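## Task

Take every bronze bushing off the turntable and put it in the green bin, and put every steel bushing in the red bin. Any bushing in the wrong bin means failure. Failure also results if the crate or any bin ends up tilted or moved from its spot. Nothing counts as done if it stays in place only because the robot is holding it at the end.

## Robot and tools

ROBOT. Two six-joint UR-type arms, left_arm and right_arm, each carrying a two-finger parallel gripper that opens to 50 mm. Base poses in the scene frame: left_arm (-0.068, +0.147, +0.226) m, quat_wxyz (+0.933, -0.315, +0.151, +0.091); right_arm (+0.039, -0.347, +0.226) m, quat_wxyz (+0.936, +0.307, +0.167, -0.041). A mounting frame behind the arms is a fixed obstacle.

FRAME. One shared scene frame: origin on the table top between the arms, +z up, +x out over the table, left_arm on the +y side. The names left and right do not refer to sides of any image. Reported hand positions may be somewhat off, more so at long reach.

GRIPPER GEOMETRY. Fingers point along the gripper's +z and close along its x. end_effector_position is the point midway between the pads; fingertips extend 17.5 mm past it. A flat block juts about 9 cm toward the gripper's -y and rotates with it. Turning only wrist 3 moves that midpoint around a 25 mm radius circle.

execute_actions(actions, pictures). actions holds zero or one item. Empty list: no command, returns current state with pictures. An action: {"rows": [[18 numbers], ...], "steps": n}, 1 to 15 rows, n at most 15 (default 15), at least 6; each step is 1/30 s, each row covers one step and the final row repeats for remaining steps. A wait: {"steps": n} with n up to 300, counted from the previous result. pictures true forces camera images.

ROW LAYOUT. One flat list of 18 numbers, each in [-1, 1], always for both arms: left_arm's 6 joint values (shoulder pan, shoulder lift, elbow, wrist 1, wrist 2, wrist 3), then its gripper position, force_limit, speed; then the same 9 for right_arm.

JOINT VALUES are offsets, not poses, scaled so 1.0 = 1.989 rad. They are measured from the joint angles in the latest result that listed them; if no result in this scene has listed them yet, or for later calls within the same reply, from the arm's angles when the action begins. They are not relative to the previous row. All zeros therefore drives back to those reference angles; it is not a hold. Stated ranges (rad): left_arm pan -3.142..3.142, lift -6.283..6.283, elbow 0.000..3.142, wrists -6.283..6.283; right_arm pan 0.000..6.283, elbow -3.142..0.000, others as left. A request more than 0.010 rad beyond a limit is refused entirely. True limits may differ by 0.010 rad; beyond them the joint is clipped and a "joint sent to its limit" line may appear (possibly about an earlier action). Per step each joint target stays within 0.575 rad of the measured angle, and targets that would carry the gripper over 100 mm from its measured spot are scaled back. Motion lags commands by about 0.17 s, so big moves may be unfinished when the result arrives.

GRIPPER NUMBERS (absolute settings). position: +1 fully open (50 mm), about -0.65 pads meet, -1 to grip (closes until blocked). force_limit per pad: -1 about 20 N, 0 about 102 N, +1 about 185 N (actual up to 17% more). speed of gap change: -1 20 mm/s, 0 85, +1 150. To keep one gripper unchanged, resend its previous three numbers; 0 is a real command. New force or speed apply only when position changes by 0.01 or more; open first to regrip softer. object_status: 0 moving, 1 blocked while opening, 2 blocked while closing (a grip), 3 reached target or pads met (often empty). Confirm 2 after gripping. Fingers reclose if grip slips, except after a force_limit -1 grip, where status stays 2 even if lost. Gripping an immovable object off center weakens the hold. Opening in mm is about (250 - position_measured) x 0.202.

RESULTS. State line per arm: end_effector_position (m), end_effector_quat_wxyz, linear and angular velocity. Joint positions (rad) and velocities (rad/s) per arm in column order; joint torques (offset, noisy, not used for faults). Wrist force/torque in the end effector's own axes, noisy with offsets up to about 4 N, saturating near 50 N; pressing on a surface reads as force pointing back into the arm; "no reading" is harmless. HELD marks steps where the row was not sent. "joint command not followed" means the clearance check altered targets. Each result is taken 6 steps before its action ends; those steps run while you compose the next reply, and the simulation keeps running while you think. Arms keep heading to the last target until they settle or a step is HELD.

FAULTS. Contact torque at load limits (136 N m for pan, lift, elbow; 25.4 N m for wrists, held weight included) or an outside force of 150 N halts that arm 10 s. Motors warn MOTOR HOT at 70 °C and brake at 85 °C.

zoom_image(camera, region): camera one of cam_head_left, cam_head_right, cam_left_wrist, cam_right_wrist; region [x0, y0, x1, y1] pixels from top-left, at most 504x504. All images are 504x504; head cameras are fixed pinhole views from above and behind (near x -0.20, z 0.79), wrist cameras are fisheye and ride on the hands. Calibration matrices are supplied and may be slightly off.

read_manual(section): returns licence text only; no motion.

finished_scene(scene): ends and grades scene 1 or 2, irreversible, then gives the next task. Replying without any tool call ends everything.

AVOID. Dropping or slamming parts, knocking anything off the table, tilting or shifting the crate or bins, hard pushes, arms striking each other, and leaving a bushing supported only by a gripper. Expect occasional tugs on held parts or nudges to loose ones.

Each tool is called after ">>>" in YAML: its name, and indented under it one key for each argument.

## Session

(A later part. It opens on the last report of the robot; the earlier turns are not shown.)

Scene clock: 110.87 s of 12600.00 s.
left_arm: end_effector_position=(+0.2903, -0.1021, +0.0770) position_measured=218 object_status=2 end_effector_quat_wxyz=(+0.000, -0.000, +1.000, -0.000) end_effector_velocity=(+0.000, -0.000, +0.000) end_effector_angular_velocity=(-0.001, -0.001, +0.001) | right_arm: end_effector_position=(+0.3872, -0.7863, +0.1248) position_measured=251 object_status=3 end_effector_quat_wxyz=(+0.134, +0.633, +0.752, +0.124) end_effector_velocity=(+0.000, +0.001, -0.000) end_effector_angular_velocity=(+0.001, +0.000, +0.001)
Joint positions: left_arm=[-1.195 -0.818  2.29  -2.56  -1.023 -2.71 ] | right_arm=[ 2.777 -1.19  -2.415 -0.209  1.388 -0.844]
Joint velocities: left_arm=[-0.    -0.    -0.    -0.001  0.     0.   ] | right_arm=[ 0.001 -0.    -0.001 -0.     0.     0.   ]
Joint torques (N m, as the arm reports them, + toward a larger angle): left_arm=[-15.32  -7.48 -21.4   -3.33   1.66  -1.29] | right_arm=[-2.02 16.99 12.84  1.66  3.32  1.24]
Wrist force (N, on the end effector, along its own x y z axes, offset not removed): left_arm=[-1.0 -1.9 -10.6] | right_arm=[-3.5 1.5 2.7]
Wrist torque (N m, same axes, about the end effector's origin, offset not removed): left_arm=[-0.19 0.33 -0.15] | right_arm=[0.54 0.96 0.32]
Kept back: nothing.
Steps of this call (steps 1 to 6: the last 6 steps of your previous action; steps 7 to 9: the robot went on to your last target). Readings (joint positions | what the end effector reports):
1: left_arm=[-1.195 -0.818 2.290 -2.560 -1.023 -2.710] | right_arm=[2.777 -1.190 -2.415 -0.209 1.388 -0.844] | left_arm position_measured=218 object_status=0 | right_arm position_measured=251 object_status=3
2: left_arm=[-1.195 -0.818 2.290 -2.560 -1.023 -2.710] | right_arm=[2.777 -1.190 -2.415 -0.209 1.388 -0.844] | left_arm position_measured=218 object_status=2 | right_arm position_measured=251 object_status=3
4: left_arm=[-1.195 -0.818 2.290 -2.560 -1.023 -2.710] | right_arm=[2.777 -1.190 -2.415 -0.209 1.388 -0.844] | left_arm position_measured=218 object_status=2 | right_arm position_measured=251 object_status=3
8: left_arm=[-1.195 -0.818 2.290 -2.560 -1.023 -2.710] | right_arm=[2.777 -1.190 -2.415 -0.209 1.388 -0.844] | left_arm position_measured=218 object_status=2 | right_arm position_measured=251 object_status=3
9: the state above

>>> execute_actions:
  actions:
    - {"rows": [[-0.0073,-0.0142,-0.0022,0.0201,-0.0035,-0.0074,-1,-0.4,0.3,0,0,0,0,0,0,-1,-1,0],[-0.0146,-0.0283,-0.0044,0.0402,-0.0071,-0.0148,-1,-0.4,0.3,0,0,0,0,0,0,-1,-1,0],[-0.022,-0.0425,-0.0065,0.0604,-0.0106,-0.0221,-1,-0.4,0.3,0,0,0,0,0,0,-1,-1,0],[-0.0293,-0.0567,-0.0087,0.0805,-0.0142,-0.0295,-1,-0.4,0.3,0,0,0,0,0,0,-1,-1,0],[-0.0363,-0.0706,-0.0127,0.1023,-0.0177,-0.0369,-1,-0.4,0.3,0,0,0,0,0,0,-1,-1,0],[-0.0433,-0.0846,-0.0166,0.124,-0.0211,-0.0444,-1,-0.4,0.3,0,0,0,0,0,0,-1,-1,0],[-0.0503,-0.0985,-0.0206,0.1458,-0.0246,-0.0518,-1,-0.4,0.3,0,0,0,0,0,0,-1,-1,0]], "steps": 15}

>>> execute_actions:
  actions:
    - {"steps": 12}

Scene clock: 115.17 s of 12600.00 s.
left_arm: end_effector_position=(+0.2915, -0.1045, +0.1292) position_measured=218 object_status=2 end_effector_quat_wxyz=(+0.001, -0.001, +1.000, -0.003) end_effector_velocity=(-0.002, +0.008, +0.262) end_effector_angular_velocity=(-0.008, +0.012, +0.009) | right_arm: end_effector_position=(+0.3872, -0.7863, +0.1248) position_measured=251 object_status=3 end_effector_quat_wxyz=(+0.134, +0.633, +0.752, +0.124) end_effector_velocity=(+0.000, -0.000, +0.000) end_effector_angular_velocity=(+0.000, -0.001, -0.002)
Joint positions: left_arm=[-1.256 -0.936  2.267 -2.392 -1.053 -2.773] | right_arm=[ 2.777 -1.19  -2.415 -0.209  1.388 -0.844]
Joint velocities: left_arm=[-0.291 -0.591 -0.133  0.866 -0.156 -0.3  ] | right_arm=[-0.001  0.     0.001 -0.     0.001  0.002]
Joint torques (N m, as the arm reports them, + toward a larger angle): left_arm=[-45.41 -29.15 -40.86  -4.13  -4.98  -1.89] | right_arm=[-2.26 16.11 12.68  1.76  3.25  1.25]
Wrist force (N, on the end effector, along its own x y z axes, offset not removed): left_arm=[-1.7 33.0 7.2] | right_arm=[-0.6 -1.3 -0.2]
Wrist torque (N m, same axes, about the end effector's origin, offset not removed): left_arm=[-0.74 0.25 0.48] | right_arm=[-0.23 0.23 -0.07]
Steps of this call (steps 1 to 15: the robot went on to your last target; steps 16 to 120: nothing new was sent; steps 121 to 129: the first 9 steps of this action). Readings (joint positions | what the end effector reports):
121: left_arm=[-1.195 -0.818 2.290 -2.560 -1.023 -2.710] | right_arm=[2.777 -1.190 -2.415 -0.209 1.388 -0.844] | left_arm position_measured=218 object_status=2 | right_arm position_measured=251 object_status=3
122: left_arm=[-1.197 -0.821 2.289 -2.556 -1.024 -2.712] | right_arm=[2.777 -1.190 -2.415 -0.209 1.388 -0.844] | left_arm position_measured=218 object_status=2 | right_arm position_measured=251 object_status=3
124: left_arm=[-1.207 -0.839 2.286 -2.531 -1.029 -2.722] | right_arm=[2.777 -1.190 -2.415 -0.209 1.388 -0.844] | left_arm position_measured=218 object_status=2 | right_arm position_measured=251 object_status=3
128: left_arm=[-1.246 -0.914 2.272 -2.424 -1.048 -2.762] | right_arm=[2.777 -1.190 -2.415 -0.209 1.388 -0.844] | left_arm position_measured=218 object_status=2 | right_arm position_measured=251 object_status=3
129: the state above

Scene clock: 115.57 s of 12600.00 s.
left_arm: end_effector_position=(+0.2899, -0.1004, +0.1616) position_measured=218 object_status=2 end_effector_quat_wxyz=(+0.000, -0.001, +1.000, +0.001) end_effector_velocity=(-0.001, +0.003, +0.011) end_effector_angular_velocity=(+0.003, +0.001, +0.000) | right_arm: end_effector_position=(+0.3872, -0.7863, +0.1248) position_measured=251 object_status=3 end_effector_quat_wxyz=(+0.134, +0.633, +0.752, +0.124) end_effector_velocity=(-0.000, +0.001, -0.000) end_effector_angular_velocity=(+0.001, -0.000, +0.000)
Joint positions: left_arm=[-1.293 -1.011  2.25  -2.275 -1.071 -2.811] | right_arm=[ 2.777 -1.19  -2.415 -0.209  1.388 -0.844]
Joint velocities: left_arm=[-0.012 -0.028 -0.006  0.043 -0.006 -0.014] | right_arm=[ 0.001  0.001 -0.001 -0.     0.     0.001]
Joint torques (N m, as the arm reports them, + toward a larger angle): left_arm=[-34.74 -29.18 -29.16  -0.58  -2.14  -1.13] | right_arm=[-2.11 16.15 12.47  1.71  3.28  1.34]
Wrist force (N, on the end effector, along its own x y z axes, offset not removed): left_arm=[-1.1 -1.1 2.2] | right_arm=[0.8 -5.1 2.5]
Wrist torque (N m, same axes, about the end effector's origin, offset not removed): left_arm=[-0.15 0.32 0.00] | right_arm=[-0.93 0.00 0.01]
Kept back: nothing.
Steps of this call (steps 1 to 6: the last 6 steps of your previous action; steps 7 to 12: the robot went on to your last target). Readings (joint positions | what the end effector reports):
1: left_arm=[-1.265 -0.953 2.262 -2.366 -1.058 -2.782] | right_arm=[2.777 -1.190 -2.415 -0.209 1.388 -0.844] | left_arm position_measured=218 object_status=2 | right_arm position_measured=251 object_status=3
2: left_arm=[-1.272 -0.967 2.259 -2.344 -1.061 -2.789] | right_arm=[2.777 -1.190 -2.415 -0.209 1.388 -0.844] | left_arm position_measured=218 object_status=2 | right_arm position_measured=251 object_status=3
4: left_arm=[-1.281 -0.986 2.255 -2.314 -1.066 -2.799] | right_arm=[2.777 -1.190 -2.415 -0.209 1.388 -0.844] | left_arm position_measured=218 object_status=2 | right_arm position_measured=251 object_status=3
8: left_arm=[-1.290 -1.004 2.251 -2.285 -1.070 -2.808] | right_arm=[2.777 -1.190 -2.415 -0.209 1.388 -0.844] | left_arm position_measured=218 object_status=2 | right_arm position_measured=251 object_status=3
12: the state above

>>> execute_actions:
  actions:
    - {"rows": [[0.223,-0.3026,0.0858,0.0768,0.0898,-0.506,-1,-0.4,0.3,0,0,0,0,0,0,-1,-1,0]], "steps": 15}

>>> execute_actions:
  actions:
    - {"steps": 24}
  pictures: true

Scene clock: 116.27 s of 12600.00 s.
left_arm: end_effector_position=(+0.3407, +0.0001, +0.1603) position_measured=218 object_status=2 end_effector_quat_wxyz=(-0.003, -0.194, +0.981, +0.000) end_effector_velocity=(+0.182, +0.436, -0.008) end_effector_angular_velocity=(-0.040, +0.007, +1.867) | right_arm: end_effector_position=(+0.3872, -0.7863, +0.1248) position_measured=251 object_status=3 end_effector_quat_wxyz=(+0.134, +0.633, +0.752, +0.124) end_effector_velocity=(-0.000, -0.000, -0.000) end_effector_angular_velocity=(-0.000, +0.000, -0.001)
Joint positions: left_arm=[-1.132 -1.224  2.316 -2.212 -1.002 -3.035] | right_arm=[ 2.777 -1.19  -2.415 -0.209  1.388 -0.844]
Joint velocities: left_arm=[ 0.678 -0.915  0.256  0.217  0.266 -1.115] | right_arm=[-0.     0.    -0.001  0.001 -0.     0.   ]
Joint torques (N m, as the arm reports them, + toward a larger angle): left_arm=[ -5.2  -33.42  -5.12   0.29   2.3   -4.84] | right_arm=[-2.69 16.28 12.87  1.87  3.25  1.2 ]
Wrist force (N, on the end effector, along its own x y z axes, offset not removed): left_arm=[-2.0 -1.5 1.3] | right_arm=[2.6 1.9 0.5]
Wrist torque (N m, same axes, about the end effector's origin, offset not removed): left_arm=[-0.29 0.39 -0.04] | right_arm=[0.39 -0.14 0.01]
Steps of this call (steps 1 to 12: the robot went on to your last target; steps 13 to 21: the first 9 steps of this action). Readings (joint positions | what the end effector reports):
13: left_arm=[-1.295 -1.014 2.249 -2.270 -1.072 -2.813] | right_arm=[2.777 -1.190 -2.415 -0.209 1.388 -0.844] | left_arm position_measured=218 object_status=2 | right_arm position_measured=251 object_status=3
14: left_arm=[-1.291 -1.018 2.253 -2.266 -1.068 -2.817] | right_arm=[2.777 -1.190 -2.415 -0.209 1.388 -0.844] | left_arm position_measured=218 object_status=2 | right_arm position_measured=251 object_status=3
16: left_arm=[-1.250 -1.065 2.272 -2.249 -1.048 -2.864] | right_arm=[2.777 -1.190 -2.415 -0.209 1.388 -0.844] | left_arm position_measured=218 object_status=2 | right_arm position_measured=251 object_status=3
20: left_arm=[-1.155 -1.193 2.308 -2.219 -1.011 -2.998] | right_arm=[2.777 -1.190 -2.415 -0.209 1.388 -0.844] | left_arm position_measured=218 object_status=2 | right_arm position_measured=251 object_status=3
21: the state above

Scene clock: 117.07 s of 12600.00 s.
left_arm: end_effector_position=(+0.3770, +0.2031, +0.1497) position_measured=218 object_status=2 end_effector_quat_wxyz=(+0.002, -0.678, +0.735, +0.000) end_effector_velocity=(-0.001, +0.011, -0.001) end_effector_angular_velocity=(+0.001, -0.001, +0.068) | right_arm: end_effector_position=(+0.3872, -0.7863, +0.1248) position_measured=251 object_status=3 end_effector_quat_wxyz=(+0.134, +0.633, +0.752, +0.124) end_effector_velocity=(-0.000, +0.001, -0.001) end_effector_angular_velocity=(+0.001, +0.001, +0.002)
Joint positions: left_arm=[-0.852 -1.61   2.42  -2.123 -0.893 -3.811] | right_arm=[ 2.777 -1.19  -2.415 -0.209  1.388 -0.844]
Joint velocities: left_arm=[ 0.014 -0.02   0.006  0.004  0.005 -0.052] | right_arm=[ 0.    -0.001 -0.001  0.     0.    -0.001]
Joint torques (N m, as the arm reports them, + toward a larger angle): left_arm=[ -7.02 -16.94  -8.86  -0.48   1.72  -1.53] | right_arm=[-2.24 16.23 12.27  1.78  3.31  1.32]
Wrist force (N, on the end effector, along its own x y z axes, offset not removed): left_arm=[-1.0 -0.7 2.5] | right_arm=[-0.9 0.1 -1.3]
Wrist torque (N m, same axes, about the end effector's origin, offset not removed): left_arm=[-0.09 0.21 -0.10] | right_arm=[0.10 0.23 -0.12]
Kept back: nothing.
Steps of this call (steps 1 to 6: the last 6 steps of your previous action; steps 7 to 24: the robot went on to your last target). Readings (joint positions | what the end effector reports):
1: left_arm=[-1.109 -1.255 2.325 -2.204 -0.993 -3.075] | right_arm=[2.777 -1.190 -2.415 -0.209 1.388 -0.844] | left_arm position_measured=218 object_status=2 | right_arm position_measured=251 object_status=3
2: left_arm=[-1.087 -1.285 2.333 -2.197 -0.984 -3.116] | right_arm=[2.777 -1.190 -2.415 -0.209 1.388 -0.844] | left_arm position_measured=218 object_status=2 | right_arm position_measured=251 object_status=3
4: left_arm=[-1.043 -1.345 2.350 -2.183 -0.966 -3.208] | right_arm=[2.777 -1.190 -2.415 -0.209 1.388 -0.844] | left_arm position_measured=218 object_status=2 | right_arm position_measured=251 object_status=3
8: left_arm=[-0.957 -1.463 2.382 -2.155 -0.933 -3.437] | right_arm=[2.777 -1.190 -2.415 -0.209 1.388 -0.844] | left_arm position_measured=218 object_status=2 | right_arm position_measured=251 object_status=3
24: the state above
camera_calibration (this result's frames):
cam_left_wrist: T_world_to_cam=[[-0.133174, -0.990944, -0.0171677, 0.25863], [-0.96432, 0.125558, 0.233072, 0.311732], [-0.228806, 0.0475944, -0.972308, 0.367705], [0, 0, 0, 1]] pos_world=[0.419186, 0.199647, 0.289306]

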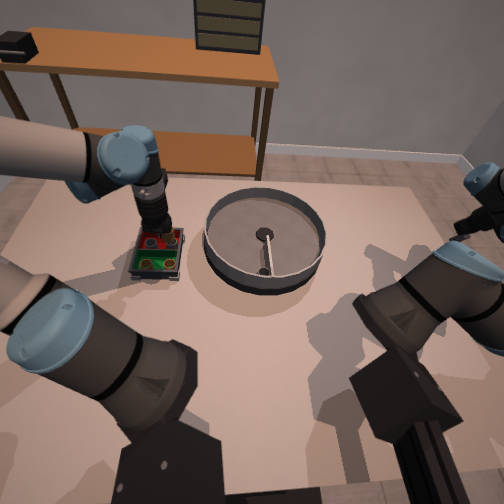

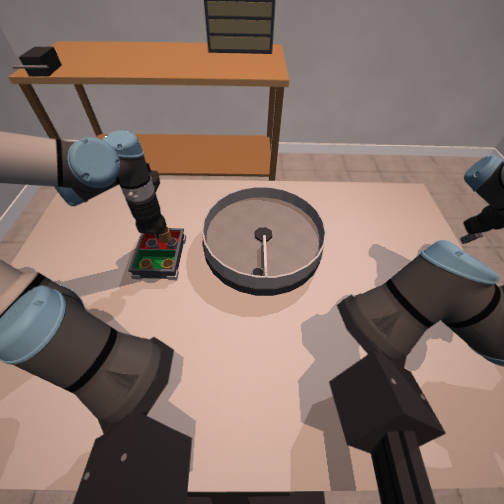

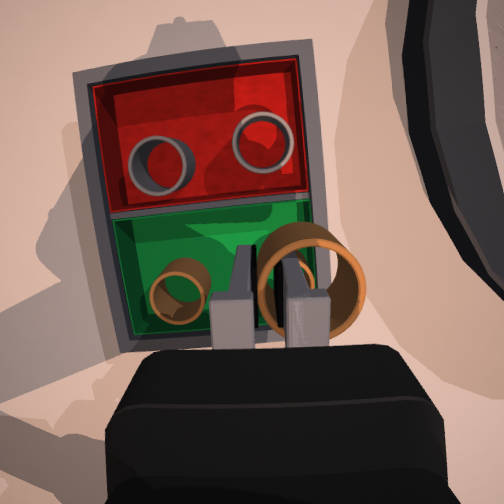

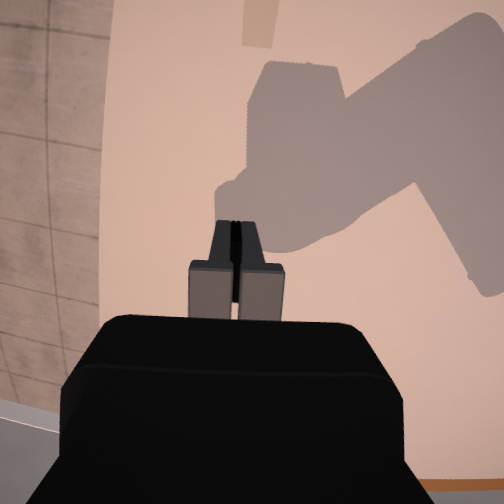

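>>> execute_actions:
  actions:
    - {"rows": [[0.0013,-0.0014,0.0004,0.0004,0.0003,-0.8285,-1,-0.4,0.3,0,0,0,0,0,0,-1,-1,0]], "steps": 15}

>>> execute_actions:
  actions:
    - {"steps": 24}
  pictures: true

Scene clock: 117.73 s of 12600.00 s.
left_arm: end_effector_position=(+0.3757, +0.2142, +0.1495) position_measured=218 object_status=2 end_effector_quat_wxyz=(-0.002, +0.808, -0.589, -0.000) end_effector_velocity=(-0.017, +0.056, +0.001) end_effector_angular_velocity=(-0.006, -0.009, +2.343) | right_arm: end_effector_position=(+0.3872, -0.7863, +0.1248) position_measured=251 object_status=3 end_effector_quat_wxyz=(+0.134, +0.633, +0.752, +0.124) end_effector_velocity=(-0.000, -0.000, -0.000) end_effector_angular_velocity=(-0.000, +0.000, -0.000)
Joint positions: left_arm=[-0.849 -1.613  2.42  -2.122 -0.893 -4.199] | right_arm=[ 2.777 -1.19  -2.415 -0.209  1.388 -0.844]
Joint velocities: left_arm=[ 0.001 -0.001 -0.001 -0.     0.    -2.342] | right_arm=[-0.     0.    -0.     0.001 -0.    -0.   ]
Joint torques (N m, as the arm reports them, + toward a larger angle): left_arm=[ -5.49 -17.34  -7.84  -0.23   0.55  -8.87] | right_arm=[-2.22 16.23 12.1   1.62  3.17  1.41]
Wrist force (N, on the end effector, along its own x y z axes, offset not removed): left_arm=[-1.7 -1.6 1.4] | right_arm=[2.1 -0.2 -4.2]
Wrist torque (N m, same axes, about the end effector's origin, offset not removed): left_arm=[-0.23 0.41 0.00] | right_arm=[-0.22 -0.26 -0.01]
Steps of this call (steps 1 to 11: the robot went on to your last target; steps 12 to 20: the first 9 steps of this action). Readings (joint positions | what the end effector reports):
12: left_arm=[-0.850 -1.612 2.420 -2.123 -0.893 -3.817] | right_arm=[2.777 -1.190 -2.415 -0.209 1.388 -0.844] | left_arm position_measured=218 object_status=2 | right_arm position_measured=251 object_status=3
13: left_arm=[-0.850 -1.612 2.420 -2.122 -0.893 -3.822] | right_arm=[2.777 -1.190 -2.415 -0.209 1.388 -0.844] | left_arm position_measured=218 object_status=2 | right_arm position_measured=251 object_status=3
15: left_arm=[-0.850 -1.612 2.420 -2.122 -0.893 -3.874] | right_arm=[2.777 -1.190 -2.415 -0.209 1.388 -0.844] | left_arm position_measured=218 object_status=2 | right_arm position_measured=251 object_status=3
19: left_arm=[-0.849 -1.613 2.420 -2.122 -0.893 -4.121] | right_arm=[2.777 -1.190 -2.415 -0.209 1.388 -0.844] | left_arm position_measured=218 object_status=2 | right_arm position_measured=251 object_status=3
20: the state above

Scene clock: 118.53 s of 12600.00 s.
left_arm: end_effector_position=(+0.3522, +0.2316, +0.1494) position_measured=218 object_status=2 end_effector_quat_wxyz=(-0.002, +1.000, -0.006, +0.001) end_effector_velocity=(-0.003, +0.000, -0.000) end_effector_angular_velocity=(-0.000, -0.000, +0.094) | right_arm: end_effector_position=(+0.3872, -0.7863, +0.1248) position_measured=251 object_status=3 end_effector_quat_wxyz=(+0.134, +0.633, +0.752, +0.124) end_effector_velocity=(-0.000, -0.000, -0.000) end_effector_angular_velocity=(-0.001, +0.000, +0.001)
Joint positions: left_arm=[-0.849 -1.613  2.421 -2.122 -0.893 -5.446] | right_arm=[ 2.777 -1.19  -2.415 -0.209  1.388 -0.844]
Joint velocities: left_arm=[ 0.    -0.     0.     0.    -0.    -0.094] | right_arm=[-0.001 -0.001 -0.     0.001  0.001 -0.002]
Joint torques (N m, as the arm reports them, + toward a larger angle): left_arm=[ -6.41 -17.42  -8.21  -0.16  -2.09  -1.35] | right_arm=[-2.3  15.94 12.36  1.8   3.26  1.32]
Wrist force (N, on the end effector, along its own x y z axes, offset not removed): left_arm=[-1.5 -1.4 1.1] | right_arm=[0.0 0.1 -3.8]
Wrist torque (N m, same axes, about the end effector's origin, offset not removed): left_arm=[-0.23 0.34 -0.06] | right_arm=[-0.35 0.30 -0.18]
Kept back: nothing.
Steps of this call (steps 1 to 6: the last 6 steps of your previous action; steps 7 to 24: the robot went on to your last target). Readings (joint positions | what the end effector reports):
1: left_arm=[-0.849 -1.613 2.420 -2.122 -0.893 -4.280] | right_arm=[2.777 -1.190 -2.415 -0.209 1.388 -0.844] | left_arm position_measured=218 object_status=2 | right_arm position_measured=251 object_status=3
2: left_arm=[-0.849 -1.613 2.420 -2.122 -0.893 -4.363] | right_arm=[2.777 -1.190 -2.415 -0.209 1.388 -0.844] | left_arm position_measured=218 object_status=2 | right_arm position_measured=251 object_status=3
4: left_arm=[-0.849 -1.613 2.421 -2.122 -0.893 -4.530] | right_arm=[2.777 -1.190 -2.415 -0.209 1.388 -0.844] | left_arm position_measured=218 object_status=2 | right_arm position_measured=251 object_status=3
8: left_arm=[-0.849 -1.613 2.421 -2.122 -0.893 -4.862] | right_arm=[2.777 -1.190 -2.415 -0.209 1.388 -0.844] | left_arm position_measured=218 object_status=2 | right_arm position_measured=251 object_status=3
24: the state above
camera_calibration (this result's frames):
cam_left_wrist: T_world_to_cam=[[0.997731, -0.0663042, -0.0116619, -0.329678], [-0.0618062, -0.970809, 0.231754, 0.220505], [-0.0266878, -0.230508, -0.972704, 0.353687], [0, 0, 0, 1]] pos_world=[0.351998, 0.273737, 0.289085]
cam_right_wrist: T_world_to_cam=[[-0.195885, 0.979786, -0.0405899, 0.850497], [0.770676, 0.179409, 0.61145, -0.234369], [0.606372, 0.0884921, -0.790242, 0.0819952], [0, 0, 0, 1]] pos_world=[0.297502, -0.798514, 0.242622]

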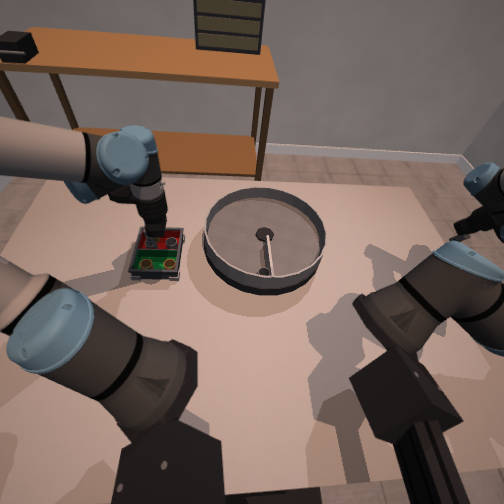

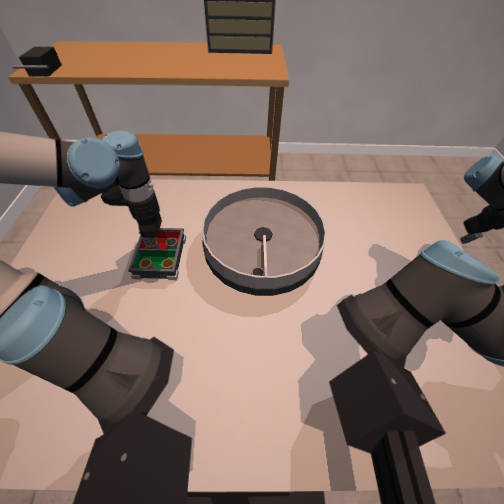

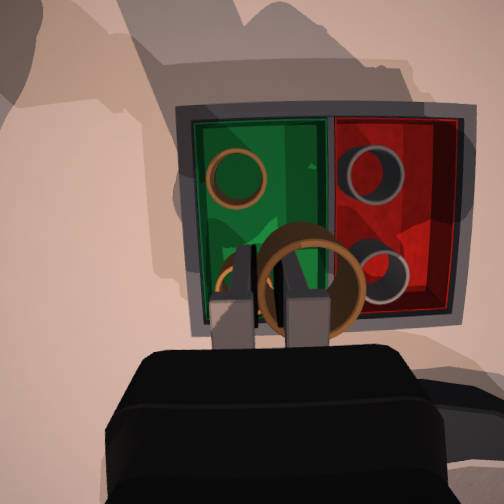

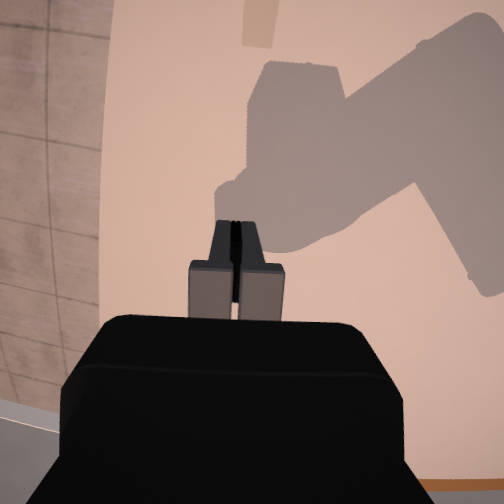

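>>> execute_actions:
  actions:
    - {"rows": [[0.0127,0.0194,0.0056,-0.0355,0.0024,0.01,-1,-0.4,0.3,0,0,0,0,0,0,-1,-1,0],[0.0254,0.0388,0.0112,-0.0709,0.0048,0.026,-1,-0.4,0.3,0,0,0,0,0,0,-1,-1,0],[0.038,0.0583,0.0168,-0.1064,0.0072,0.042,-1,-0.4,0.3,0,0,0,0,0,0,-1,-1,0],[0.0507,0.0777,0.0224,-0.1418,0.0096,0.058,-1,-0.4,0.3,0,0,0,0,0,0,-1,-1,0],[0.0634,0.0971,0.028,-0.1773,0.012,0.0749,-1,-0.4,0.3,0,0,0,0,0,0,-1,-1,0]], "steps": 15}

>>> execute_actions:
  actions:
    - {"steps": 14}
  pictures: true

Scene clock: 119.13 s of 12600.00 s.
left_arm: end_effector_position=(+0.3514, +0.2309, +0.0995) position_measured=218 object_status=2 end_effector_quat_wxyz=(-0.003, +1.000, -0.003, -0.002) end_effector_velocity=(+0.008, -0.003, -0.153) end_effector_angular_velocity=(-0.038, -0.045, +0.047) | right_arm: end_effector_position=(+0.3872, -0.7863, +0.1248) position_measured=251 object_status=3 end_effector_quat_wxyz=(+0.134, +0.633, +0.752, +0.124) end_effector_velocity=(+0.001, -0.000, +0.001) end_effector_angular_velocity=(+0.000, -0.002, -0.001)
Joint positions: left_arm=[-0.76  -1.477  2.461 -2.36  -0.876 -5.345] | right_arm=[ 2.777 -1.19  -2.415 -0.209  1.388 -0.844]
Joint velocities: left_arm=[ 0.283  0.448  0.119 -0.876  0.05   0.364] | right_arm=[-0.     0.     0.001  0.001  0.001  0.001]
Joint torques (N m, as the arm reports them, + toward a larger angle): left_arm=[-9.45 -5.87 -7.76 -5.14  2.07  1.93] | right_arm=[-2.41 16.58 12.23  1.72  3.18  1.35]
Wrist force (N, on the end effector, along its own x y z axes, offset not removed): left_arm=[-0.4 -1.9 3.4] | right_arm=[-1.6 -1.2 -2.7]
Wrist torque (N m, same axes, about the end effector's origin, offset not removed): left_arm=[-0.29 0.18 -0.06] | right_arm=[-0.18 0.44 0.24]
Steps of this call (steps 1 to 9: the robot went on to your last target; steps 10 to 18: the first 9 steps of this action). Readings (joint positions | what the end effector reports):
10: left_arm=[-0.849 -1.613 2.421 -2.122 -0.893 -5.457] | right_arm=[2.777 -1.190 -2.415 -0.209 1.388 -0.844] | left_arm position_measured=218 object_status=2 | right_arm position_measured=251 object_status=3
11: left_arm=[-0.847 -1.609 2.422 -2.126 -0.892 -5.455] | right_arm=[2.777 -1.190 -2.415 -0.209 1.388 -0.844] | left_arm position_measured=218 object_status=2 | right_arm position_measured=251 object_status=3
13: left_arm=[-0.830 -1.585 2.430 -2.165 -0.889 -5.434] | right_arm=[2.777 -1.190 -2.415 -0.209 1.388 -0.844] | left_arm position_measured=218 object_status=2 | right_arm position_measured=251 object_status=3
17: left_arm=[-0.770 -1.494 2.456 -2.327 -0.877 -5.359] | right_arm=[2.777 -1.190 -2.415 -0.209 1.388 -0.844] | left_arm position_measured=218 object_status=2 | right_arm position_measured=251 object_status=3
18: the state above

Scene clock: 119.60 s of 12600.00 s.
left_arm: end_effector_position=(+0.3520, +0.2313, +0.0804) position_measured=218 object_status=2 end_effector_quat_wxyz=(-0.001, +1.000, -0.000, +0.001) end_effector_velocity=(-0.001, +0.000, -0.004) end_effector_angular_velocity=(+0.000, -0.001, -0.001) | right_arm: end_effector_position=(+0.3872, -0.7863, +0.1248) position_measured=251 object_status=3 end_effector_quat_wxyz=(+0.134, +0.633, +0.752, +0.124) end_effector_velocity=(-0.000, +0.000, -0.000) end_effector_angular_velocity=(+0.001, +0.000, -0.000)
Joint positions: left_arm=[-0.724 -1.421  2.476 -2.472 -0.869 -5.298] | right_arm=[ 2.777 -1.19  -2.415 -0.209  1.388 -0.844]
Joint velocities: left_arm=[ 0.007  0.012  0.004 -0.023  0.001  0.01 ] | right_arm=[-0.001 -0.    -0.    -0.     0.001  0.   ]
Joint torques (N m, as the arm reports them, + toward a larger angle): left_arm=[-7.68 -2.33 -3.87 -4.44  1.63  1.62] | right_arm=[-2.76 16.65 12.98  1.68  3.01  1.36]
Wrist force (N, on the end effector, along its own x y z axes, offset not removed): left_arm=[-0.2 -0.4 0.7] | right_arm=[2.0 -0.1 0.9]
Wrist torque (N m, same axes, about the end effector's origin, offset not removed): left_arm=[-0.14 0.06 -0.06] | right_arm=[0.04 -0.07 0.14]
Kept back: nothing.
Steps of this call (steps 1 to 6: the last 6 steps of your previous action; steps 7 to 14: the robot went on to your last target). Readings (joint positions | what the end effector reports):
1: left_arm=[-0.751 -1.464 2.464 -2.387 -0.874 -5.334] | right_arm=[2.777 -1.190 -2.415 -0.209 1.388 -0.844] | left_arm position_measured=218 object_status=2 | right_arm position_measured=251 object_status=3
2: left_arm=[-0.745 -1.454 2.467 -2.407 -0.873 -5.326] | right_arm=[2.777 -1.190 -2.415 -0.209 1.388 -0.844] | left_arm position_measured=218 object_status=2 | right_arm position_measured=251 object_status=3
4: left_arm=[-0.736 -1.440 2.471 -2.434 -0.871 -5.314] | right_arm=[2.777 -1.190 -2.415 -0.209 1.388 -0.844] | left_arm position_measured=218 object_status=2 | right_arm position_measured=251 object_status=3
8: left_arm=[-0.728 -1.427 2.474 -2.460 -0.870 -5.303] | right_arm=[2.777 -1.190 -2.415 -0.209 1.388 -0.844] | left_arm position_measured=218 object_status=2 | right_arm position_measured=251 object_status=3
14: the state above
camera_calibration (this result's frames):
cam_left_wrist: T_world_to_cam=[[0.99846, -0.0542199, -0.0117302, -0.333353], [-0.0499797, -0.970977, 0.233891, 0.231895], [-0.0240713, -0.232944, -0.972192, 0.286017], [0, 0, 0, 1]] pos_world=[0.351314, 0.273716, 0.219915]
cam_right_wrist: T_world_to_cam=[[-0.195885, 0.979786, -0.0405899, 0.850497], [0.770676, 0.179409, 0.61145, -0.234369], [0.606372, 0.0884922, -0.790242, 0.0819952], [0, 0, 0, 1]] pos_world=[0.297502, -0.798514, 0.242622]

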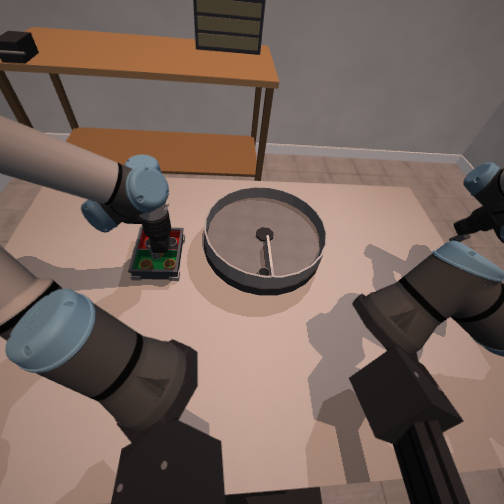

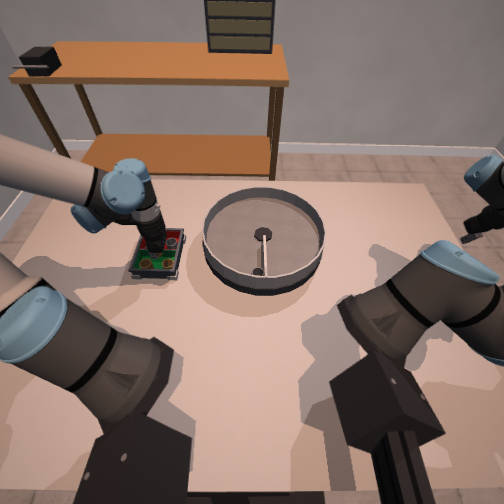

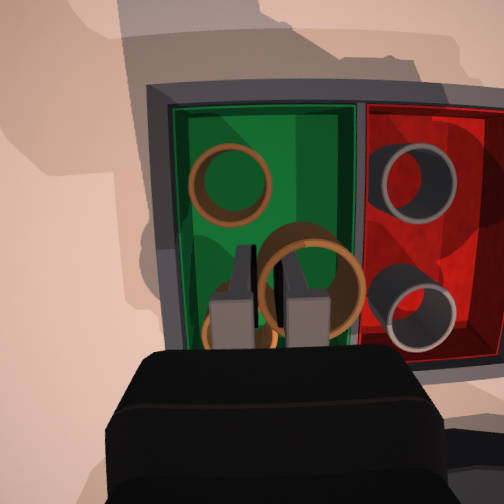

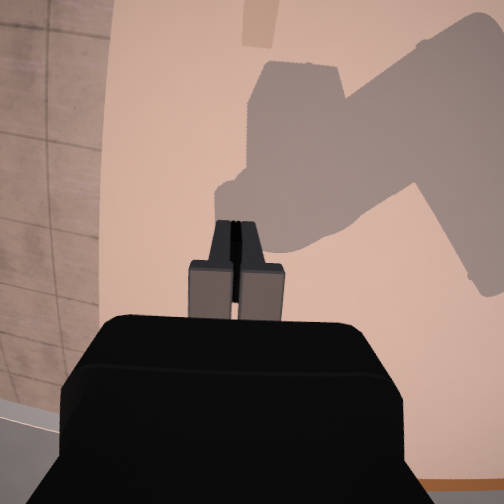

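>>> execute_actions:
  actions:
    - {"rows": [[0.0086,0.016,0.0009,-0.0242,0.0008,0.0113,-1,-0.4,0.3,0,0,0,0,0,0,-1,-1,0],[0.0173,0.0319,0.0017,-0.0483,0.0016,0.0225,-1,-0.4,0.3,0,0,0,0,0,0,-1,-1,0],[0.0259,0.0479,0.0026,-0.0725,0.0023,0.0338,-1,-0.4,0.3,0,0,0,0,0,0,-1,-1,0],[0.0346,0.0638,0.0034,-0.0966,0.0031,0.045,-1,-0.4,0.3,0,0,0,0,0,0,-1,-1,0],[0.0432,0.0798,0.0043,-0.1208,0.0039,0.0563,-1,-0.4,0.3,0,0,0,0,0,0,-1,-1,0]], "steps": 15}

>>> execute_actions:
  actions:
    - {"steps": 14}
  pictures: true

Scene clock: 120.63 s of 12600.00 s.
left_arm: end_effector_position=(+0.3518, +0.2310, +0.0466) position_measured=218 object_status=2 end_effector_quat_wxyz=(-0.000, +1.000, -0.001, -0.001) end_effector_velocity=(+0.000, -0.002, -0.105) end_effector_angular_velocity=(-0.011, -0.014, +0.016) | right_arm: end_effector_position=(+0.3872, -0.7863, +0.1248) position_measured=251 object_status=3 end_effector_quat_wxyz=(+0.134, +0.633, +0.752, +0.124) end_effector_velocity=(-0.001, -0.000, -0.000) end_effector_angular_velocity=(+0.000, +0.001, -0.003)
Joint positions: left_arm=[-0.662 -1.309  2.482 -2.639 -0.863 -5.219] | right_arm=[ 2.777 -1.19  -2.415 -0.209  1.388 -0.844]
Joint velocities: left_arm=[ 0.187  0.359  0.017 -0.559  0.016  0.244] | right_arm=[-0.001 -0.    -0.    -0.    -0.001  0.002]
Joint torques (N m, as the arm reports them, + toward a larger angle): left_arm=[-9.52 -8.06 -0.59 -5.15  1.51  1.89] | right_arm=[-2.   15.78 12.14  1.71  3.13  1.52]
Wrist force (N, on the end effector, along its own x y z axes, offset not removed): left_arm=[-1.3 -0.8 2.8] | right_arm=[-1.6 0.2 0.6]
Wrist torque (N m, same axes, about the end effector's origin, offset not removed): left_arm=[-0.15 0.36 -0.07] | right_arm=[0.03 0.00 0.02]
Steps of this call (steps 1 to 22: the robot went on to your last target; steps 23 to 31: the first 9 steps of this action). Readings (joint positions | what the end effector reports):
23: left_arm=[-0.723 -1.419 2.476 -2.475 -0.869 -5.297] | right_arm=[2.777 -1.190 -2.415 -0.209 1.388 -0.844] | left_arm position_measured=218 object_status=2 | right_arm position_measured=251 object_status=3
24: left_arm=[-0.721 -1.417 2.476 -2.479 -0.869 -5.295] | right_arm=[2.777 -1.190 -2.415 -0.209 1.388 -0.844] | left_arm position_measured=218 object_status=2 | right_arm position_measured=251 object_status=3
26: left_arm=[-0.710 -1.397 2.477 -2.507 -0.868 -5.280] | right_arm=[2.777 -1.190 -2.415 -0.209 1.388 -0.844] | left_arm position_measured=218 object_status=2 | right_arm position_measured=251 object_status=3
30: left_arm=[-0.670 -1.322 2.481 -2.617 -0.864 -5.228] | right_arm=[2.777 -1.190 -2.415 -0.209 1.388 -0.844] | left_arm position_measured=218 object_status=2 | right_arm position_measured=251 object_status=3
31: the state above

Scene clock: 121.10 s of 12600.00 s.
left_arm: end_effector_position=(+0.3516, +0.2310, +0.0334) position_measured=218 object_status=2 end_effector_quat_wxyz=(+0.000, +1.000, +0.000, +0.000) end_effector_velocity=(-0.000, +0.000, -0.003) end_effector_angular_velocity=(-0.000, +0.000, +0.001) | right_arm: end_effector_position=(+0.3872, -0.7863, +0.1248) position_measured=251 object_status=3 end_effector_quat_wxyz=(+0.134, +0.633, +0.752, +0.124) end_effector_velocity=(+0.000, -0.000, +0.000) end_effector_angular_velocity=(-0.000, -0.000, -0.002)
Joint positions: left_arm=[-0.639 -1.264  2.484 -2.71  -0.861 -5.187] | right_arm=[ 2.777 -1.19  -2.415 -0.209  1.388 -0.844]
Joint velocities: left_arm=[ 0.005  0.009  0.001 -0.015  0.     0.006] | right_arm=[-0.    -0.     0.     0.    -0.     0.001]
Joint torques (N m, as the arm reports them, + toward a larger angle): left_arm=[-11.4   -5.38   0.01  -4.47   1.66   1.61] | right_arm=[-1.93 16.15 12.77  1.74  3.12  1.42]
Wrist force (N, on the end effector, along its own x y z axes, offset not removed): left_arm=[-0.6 -0.6 1.8] | right_arm=[0.7 -0.3 0.2]
Wrist torque (N m, same axes, about the end effector's origin, offset not removed): left_arm=[-0.08 0.18 -0.01] | right_arm=[0.06 -0.14 -0.04]
Kept back: nothing.
Steps of this call (steps 1 to 6: the last 6 steps of your previous action; steps 7 to 14: the robot went on to your last target). Readings (joint positions | what the end effector reports):
1: left_arm=[-0.657 -1.298 2.483 -2.656 -0.863 -5.211] | right_arm=[2.777 -1.190 -2.415 -0.209 1.388 -0.844] | left_arm position_measured=218 object_status=2 | right_arm position_measured=251 object_status=3
2: left_arm=[-0.653 -1.290 2.483 -2.668 -0.863 -5.206] | right_arm=[2.777 -1.190 -2.415 -0.209 1.388 -0.844] | left_arm position_measured=218 object_status=2 | right_arm position_measured=251 object_status=3
4: left_arm=[-0.647 -1.279 2.484 -2.686 -0.862 -5.198] | right_arm=[2.777 -1.190 -2.415 -0.209 1.388 -0.844] | left_arm position_measured=218 object_status=2 | right_arm position_measured=251 object_status=3
8: left_arm=[-0.641 -1.268 2.484 -2.703 -0.862 -5.191] | right_arm=[2.777 -1.190 -2.415 -0.209 1.388 -0.844] | left_arm position_measured=218 object_status=2 | right_arm position_measured=251 object_status=3
14: the state above
camera_calibration (this result's frames):
cam_left_wrist: T_world_to_cam=[[0.998461, -0.0539966, -0.0126784, -0.333606], [-0.0494891, -0.970509, 0.235932, 0.242281], [-0.025044, -0.234942, -0.971687, 0.241103], [0, 0, 0, 1]] pos_world=[0.351121, 0.273767, 0.172885]
cam_right_wrist: T_world_to_cam=[[-0.195885, 0.979786, -0.0405898, 0.850497], [0.770676, 0.179409, 0.61145, -0.234369], [0.606372, 0.0884924, -0.790241, 0.0819953], [0, 0, 0, 1]] pos_world=[0.297502, -0.798513, 0.242622]

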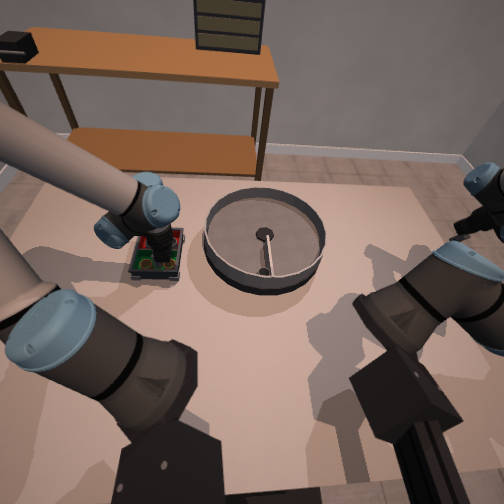

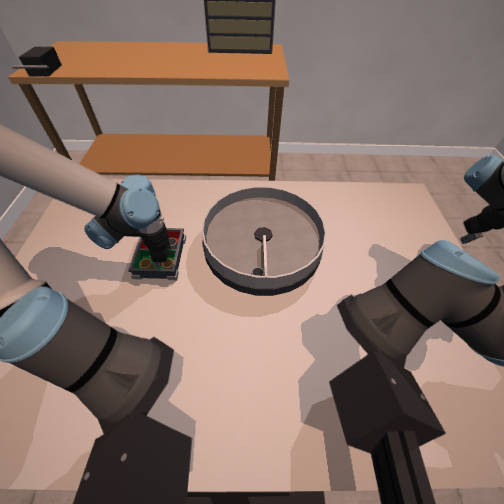

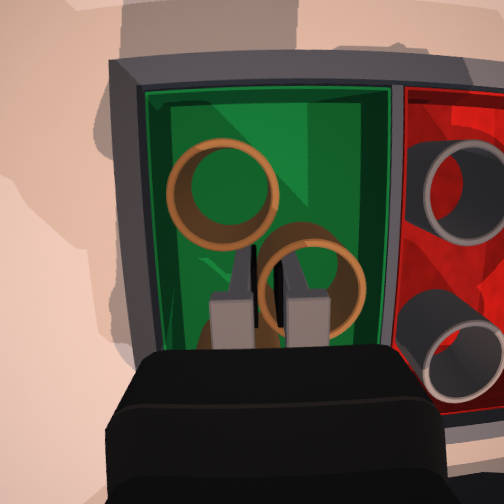

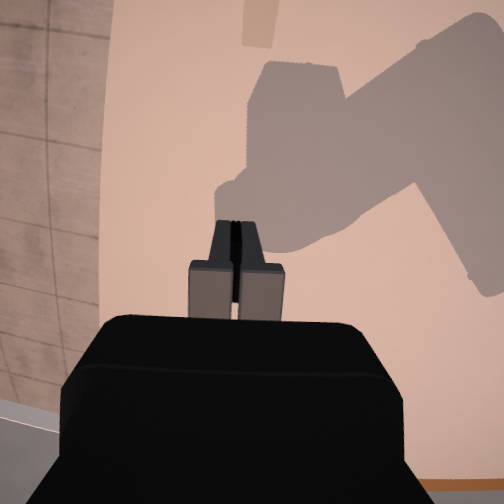

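>>> execute_actions:
  actions:
    - {"rows": [[0.0005,0.0009,0.0003,-0.0012,0,0.0005,-0.2,-0.4,0.3,0,0,0,0,0,0,-1,-1,0]], "steps": 12}

>>> execute_actions:
  actions:
    - {"steps": 7}

Scene clock: 121.67 s of 12600.00 s.
left_arm: end_effector_position=(+0.3513, +0.2311, +0.0329) position_measured=182 object_status=0 end_effector_quat_wxyz=(+0.000, +1.000, -0.000, +0.000) end_effector_velocity=(-0.001, +0.000, -0.001) end_effector_angular_velocity=(+0.001, +0.002, -0.001) | right_arm: end_effector_position=(+0.3872, -0.7863, +0.1248) position_measured=251 object_status=3 end_effector_quat_wxyz=(+0.134, +0.633, +0.752, +0.124) end_effector_velocity=(-0.001, -0.000, -0.000) end_effector_angular_velocity=(-0.000, +0.002, -0.000)
Joint positions: left_arm=[-0.638 -1.262  2.485 -2.712 -0.861 -5.186] | right_arm=[ 2.777 -1.19  -2.415 -0.209  1.388 -0.844]
Joint velocities: left_arm=[ 0.001  0.002  0.001 -0.001  0.     0.001] | right_arm=[-0.001 -0.    -0.    -0.    -0.    -0.   ]
Joint torques (N m, as the arm reports them, + toward a larger angle): left_arm=[-9.11 -5.69  0.75 -4.28  0.84  1.45] | right_arm=[-2.66 16.69 12.69  1.65  3.23  1.41]
Wrist force (N, on the end effector, along its own x y z axes, offset not removed): left_arm=[-0.8 -0.6 -0.1] | right_arm=[-1.1 1.8 0.4]
Wrist torque (N m, same axes, about the end effector's origin, offset not removed): left_arm=[-0.16 0.24 -0.04] | right_arm=[0.33 0.56 0.13]
Steps of this call (steps 1 to 11: the robot went on to your last target; steps 12 to 17: the first 6 steps of this action). Readings (joint positions | what the end effector reports):
12: left_arm=[-0.638 -1.262 2.484 -2.712 -0.861 -5.187] | right_arm=[2.777 -1.190 -2.415 -0.209 1.388 -0.844] | left_arm position_measured=213 object_status=0 | right_arm position_measured=251 object_status=3
13: left_arm=[-0.638 -1.262 2.484 -2.712 -0.861 -5.187] | right_arm=[2.777 -1.190 -2.415 -0.209 1.388 -0.844] | left_arm position_measured=196 object_status=0 | right_arm position_measured=251 object_status=3
15: left_arm=[-0.638 -1.262 2.485 -2.712 -0.861 -5.186] | right_arm=[2.777 -1.190 -2.415 -0.209 1.388 -0.844] | left_arm position_measured=182 object_status=0 | right_arm position_measured=251 object_status=3
17: the state above

Scene clock: 121.90 s of 12600.00 s.
left_arm: end_effector_position=(+0.3512, +0.2311, +0.0328) position_measured=182 object_status=3 end_effector_quat_wxyz=(+0.000, +1.000, -0.000, +0.000) end_effector_velocity=(-0.001, +0.000, -0.000) end_effector_angular_velocity=(+0.001, +0.001, -0.001) | right_arm: end_effector_position=(+0.3872, -0.7863, +0.1248) position_measured=251 object_status=3 end_effector_quat_wxyz=(+0.134, +0.633, +0.752, +0.124) end_effector_velocity=(-0.000, -0.000, +0.000) end_effector_angular_velocity=(-0.000, +0.000, -0.000)
Joint positions: left_arm=[-0.638 -1.262  2.485 -2.712 -0.861 -5.186] | right_arm=[ 2.777 -1.19  -2.415 -0.209  1.388 -0.844]
Joint velocities: left_arm=[0.001 0.001 0.001 0.    0.    0.   ] | right_arm=[-0.  0.  0. -0.  0. -0.]
Joint torques (N m, as the arm reports them, + toward a larger angle): left_arm=[-9.77 -6.08  1.32 -4.27 -0.54  1.63] | right_arm=[-2.55 15.92 12.21  1.69  3.19  1.35]
Wrist force (N, on the end effector, along its own x y z axes, offset not removed): left_arm=[-1.9 -0.6 -0.3] | right_arm=[0.0 3.7 1.5]
Wrist torque (N m, same axes, about the end effector's origin, offset not removed): left_arm=[-0.19 0.38 -0.02] | right_arm=[0.70 0.03 0.06]
Kept back: nothing.
Steps of this call (steps 1 to 6: the last 6 steps of your previous action; step 7: the robot went on to your last target). Readings (joint positions | what the end effector reports):
1: left_arm=[-0.638 -1.262 2.485 -2.712 -0.861 -5.186] | right_arm=[2.777 -1.190 -2.415 -0.209 1.388 -0.844] | left_arm position_measured=182 object_status=0 | right_arm position_measured=251 object_status=3
2: left_arm=[-0.638 -1.262 2.485 -2.712 -0.861 -5.186] | right_arm=[2.777 -1.190 -2.415 -0.209 1.388 -0.844] | left_arm position_measured=182 object_status=0 | right_arm position_measured=251 object_status=3
4: left_arm=[-0.638 -1.262 2.485 -2.712 -0.861 -5.186] | right_arm=[2.777 -1.190 -2.415 -0.209 1.388 -0.844] | left_arm position_measured=182 object_status=0 | right_arm position_measured=251 object_status=3
7: the state above

>>> execute_actions:
  actions:
    - {"rows": [[-0.0071,-0.0132,-0.0007,0.0199,-0.0007,-0.0093,-0.2,-0.4,0.3,0,0,0,0,0,0,-1,-1,0],[-0.0142,-0.0264,-0.0013,0.0398,-0.0013,-0.0186,-0.2,-0.4,0.3,0,0,0,0,0,0,-1,-1,0],[-0.0213,-0.0396,-0.002,0.0598,-0.002,-0.0279,-0.2,-0.4,0.3,0,0,0,0,0,0,-1,-1,0],[-0.0284,-0.0528,-0.0027,0.0797,-0.0027,-0.0372,-0.2,-0.4,0.3,0,0,0,0,0,0,-1,-1,0],[-0.0355,-0.066,-0.0033,0.0996,-0.0033,-0.0465,-0.2,-0.4,0.3,0,0,0,0,0,0,-1,-1,0],[-0.0426,-0.0792,-0.004,0.1195,-0.004,-0.0558,-0.2,-0.4,0.3,0,0,0,0,0,0,-1,-1,0],[-0.0585,-0.1035,-0.011,0.1638,-0.0069,-0.0762,-0.2,-0.4,0.3,0,0,0,0,0,0,-1,-1,0],[-0.0745,-0.1278,-0.018,0.2081,-0.0099,-0.0965,-0.2,-0.4,0.3,0,0,0,0,0,0,-1,-1,0],[-0.0904,-0.152,-0.0251,0.2524,-0.0128,-0.1169,-0.2,-0.4,0.3,0,0,0,0,0,0,-1,-1,0],[-0.1063,-0.1763,-0.0321,0.2967,-0.0157,-0.1372,0.01,-0.4,0.3,0,0,0,0,0,0,-1,-1,0],[-0.1063,-0.1763,-0.0321,0.2967,-0.0157,-0.1372,0.01,-0.4,0.3,0,0,0,0,0,0,-1,-1,0],[-0.1063,-0.1763,-0.0321,0.2967,-0.0157,0.3,0.01,-0.4,0.3,0,0,0,0,0,0,-1,-1,0]], "steps": 15}

>>> execute_actions:
  actions:
    - {"steps": 14}
  pictures: true

Scene clock: 122.87 s of 12600.00 s.
left_arm: end_effector_position=(+0.3556, +0.2284, +0.0699) position_measured=182 object_status=3 end_effector_quat_wxyz=(+0.003, +1.000, +0.003, +0.004) end_effector_velocity=(+0.055, -0.035, +0.289) end_effector_angular_velocity=(-0.077, -0.092, +0.076) | right_arm: end_effector_position=(+0.3872, -0.7863, +0.1248) position_measured=251 object_status=3 end_effector_quat_wxyz=(+0.134, +0.633, +0.752, +0.124) end_effector_velocity=(-0.000, -0.000, +0.000) end_effector_angular_velocity=(-0.001, +0.000, -0.000)
Joint positions: left_arm=[-0.705 -1.379  2.474 -2.539 -0.869 -5.273] | right_arm=[ 2.777 -1.19  -2.415 -0.209  1.388 -0.844]
Joint velocities: left_arm=[-0.513 -0.828 -0.165  1.267 -0.081 -0.641] | right_arm=[-0.     0.    -0.     0.    -0.001 -0.001]
Joint torques (N m, as the arm reports them, + toward a larger angle): left_arm=[-38.83 -46.79 -32.62   3.79  -2.71  -3.77] | right_arm=[-2.21 16.81 12.48  1.75  3.31  1.39]
Wrist force (N, on the end effector, along its own x y z axes, offset not removed): left_arm=[-2.7 -1.2 3.6] | right_arm=[-0.2 3.6 -2.2]
Wrist torque (N m, same axes, about the end effector's origin, offset not removed): left_arm=[-0.16 0.56 0.01] | right_arm=[0.64 0.15 0.04]
Steps of this call (steps 1 to 15: the robot went on to your last target; steps 16 to 20: nothing new was sent; steps 21 to 29: the first 9 steps of this action). Readings (joint positions | what the end effector reports):
21: left_arm=[-0.638 -1.262 2.485 -2.712 -0.861 -5.186] | right_arm=[2.777 -1.190 -2.415 -0.209 1.388 -0.844] | left_arm position_measured=182 object_status=3 | right_arm position_measured=251 object_status=3
22: left_arm=[-0.639 -1.264 2.485 -2.709 -0.862 -5.188] | right_arm=[2.777 -1.190 -2.415 -0.209 1.388 -0.844] | left_arm position_measured=182 object_status=3 | right_arm position_measured=251 object_status=3
24: left_arm=[-0.649 -1.282 2.484 -2.685 -0.862 -5.201] | right_arm=[2.777 -1.190 -2.415 -0.209 1.388 -0.844] | left_arm position_measured=182 object_status=3 | right_arm position_measured=251 object_status=3
28: left_arm=[-0.689 -1.353 2.479 -2.579 -0.867 -5.253] | right_arm=[2.777 -1.190 -2.415 -0.209 1.388 -0.844] | left_arm position_measured=182 object_status=3 | right_arm position_measured=251 object_status=3
29: the state above

Scene clock: 123.33 s of 12600.00 s.
left_arm: end_effector_position=(+0.3663, +0.2268, +0.1468) position_measured=151 object_status=3 end_effector_quat_wxyz=(-0.002, +0.956, -0.292, +0.001) end_effector_velocity=(+0.040, -0.025, +0.021) end_effector_angular_velocity=(+0.013, +0.008, -2.082) | right_arm: end_effector_position=(+0.3872, -0.7863, +0.1248) position_measured=251 object_status=3 end_effector_quat_wxyz=(+0.134, +0.633, +0.752, +0.124) end_effector_velocity=(-0.000, +0.000, -0.000) end_effector_angular_velocity=(+0.000, +0.001, +0.001)
Joint positions: left_arm=[-0.844 -1.605  2.423 -2.137 -0.892 -4.86 ] | right_arm=[ 2.777 -1.19  -2.415 -0.209  1.388 -0.844]
Joint velocities: left_arm=[-0.038 -0.061 -0.016  0.115 -0.006  2.03 ] | right_arm=[-0.    -0.    -0.     0.     0.    -0.001]
Joint torques (N m, as the arm reports them, + toward a larger angle): left_arm=[-20.97 -14.81 -28.74  -0.17  -1.89   5.13] | right_arm=[-2.75 16.41 13.09  1.62  3.23  1.45]
Wrist force (N, on the end effector, along its own x y z axes, offset not removed): left_arm=[-0.8 -0.5 -0.6] | right_arm=[3.0 7.1 -0.4]
Wrist torque (N m, same axes, about the end effector's origin, offset not removed): left_arm=[-0.17 0.26 -0.03] | right_arm=[1.23 -0.35 -0.23]
Kept back: nothing.
Steps of this call (steps 1 to 6: the last 6 steps of your previous action; steps 7 to 14: the robot went on to your last target). Readings (joint positions | what the end effector reports):
1: left_arm=[-0.724 -1.409 2.468 -2.492 -0.872 -5.297] | right_arm=[2.777 -1.190 -2.415 -0.209 1.388 -0.844] | left_arm position_measured=177 object_status=0 | right_arm position_measured=251 object_status=3
2: left_arm=[-0.745 -1.443 2.459 -2.437 -0.876 -5.324] | right_arm=[2.777 -1.190 -2.415 -0.209 1.388 -0.844] | left_arm position_measured=161 object_status=0 | right_arm position_measured=251 object_status=3
4: left_arm=[-0.786 -1.508 2.444 -2.323 -0.882 -5.374] | right_arm=[2.777 -1.190 -2.415 -0.209 1.388 -0.844] | left_arm position_measured=151 object_status=0 | right_arm position_measured=251 object_status=3
8: left_arm=[-0.827 -1.575 2.429 -2.194 -0.889 -5.287] | right_arm=[2.777 -1.190 -2.415 -0.209 1.388 -0.844] | left_arm position_measured=151 object_status=0 | right_arm position_measured=251 object_status=3
14: the state above
camera_calibration (this result's frames):
cam_left_wrist: T_world_to_cam=[[0.798332, -0.602075, -0.0131032, -0.149405], [-0.583338, -0.778526, 0.231546, 0.364775], [-0.14961, -0.177207, -0.972736, 0.383292], [0, 0, 0, 1]] pos_world=[0.389406, 0.261956, 0.286422]
cam_right_wrist: T_world_to_cam=[[-0.195885, 0.979786, -0.0405898, 0.850497], [0.770676, 0.179409, 0.61145, -0.234369], [0.606372, 0.0884924, -0.790241, 0.0819953], [0, 0, 0, 1]] pos_world=[0.297502, -0.798513, 0.242622]

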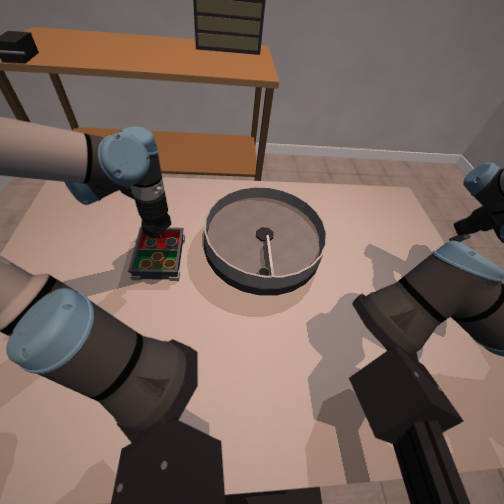

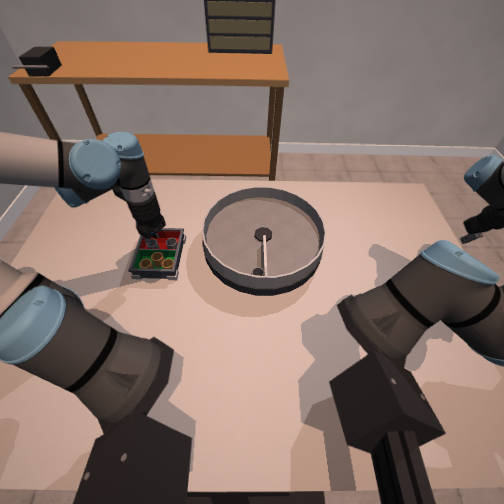

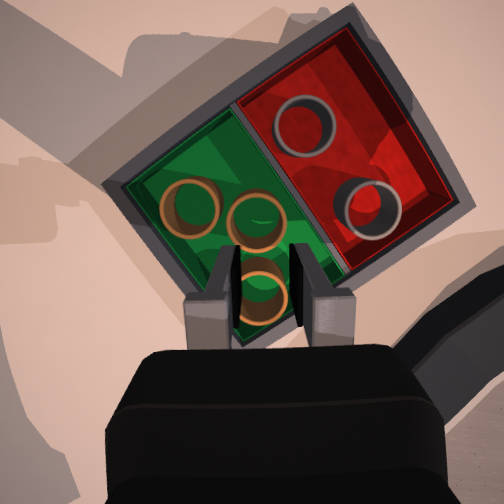

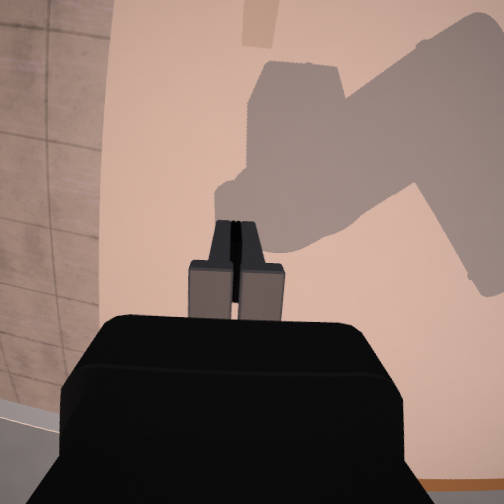

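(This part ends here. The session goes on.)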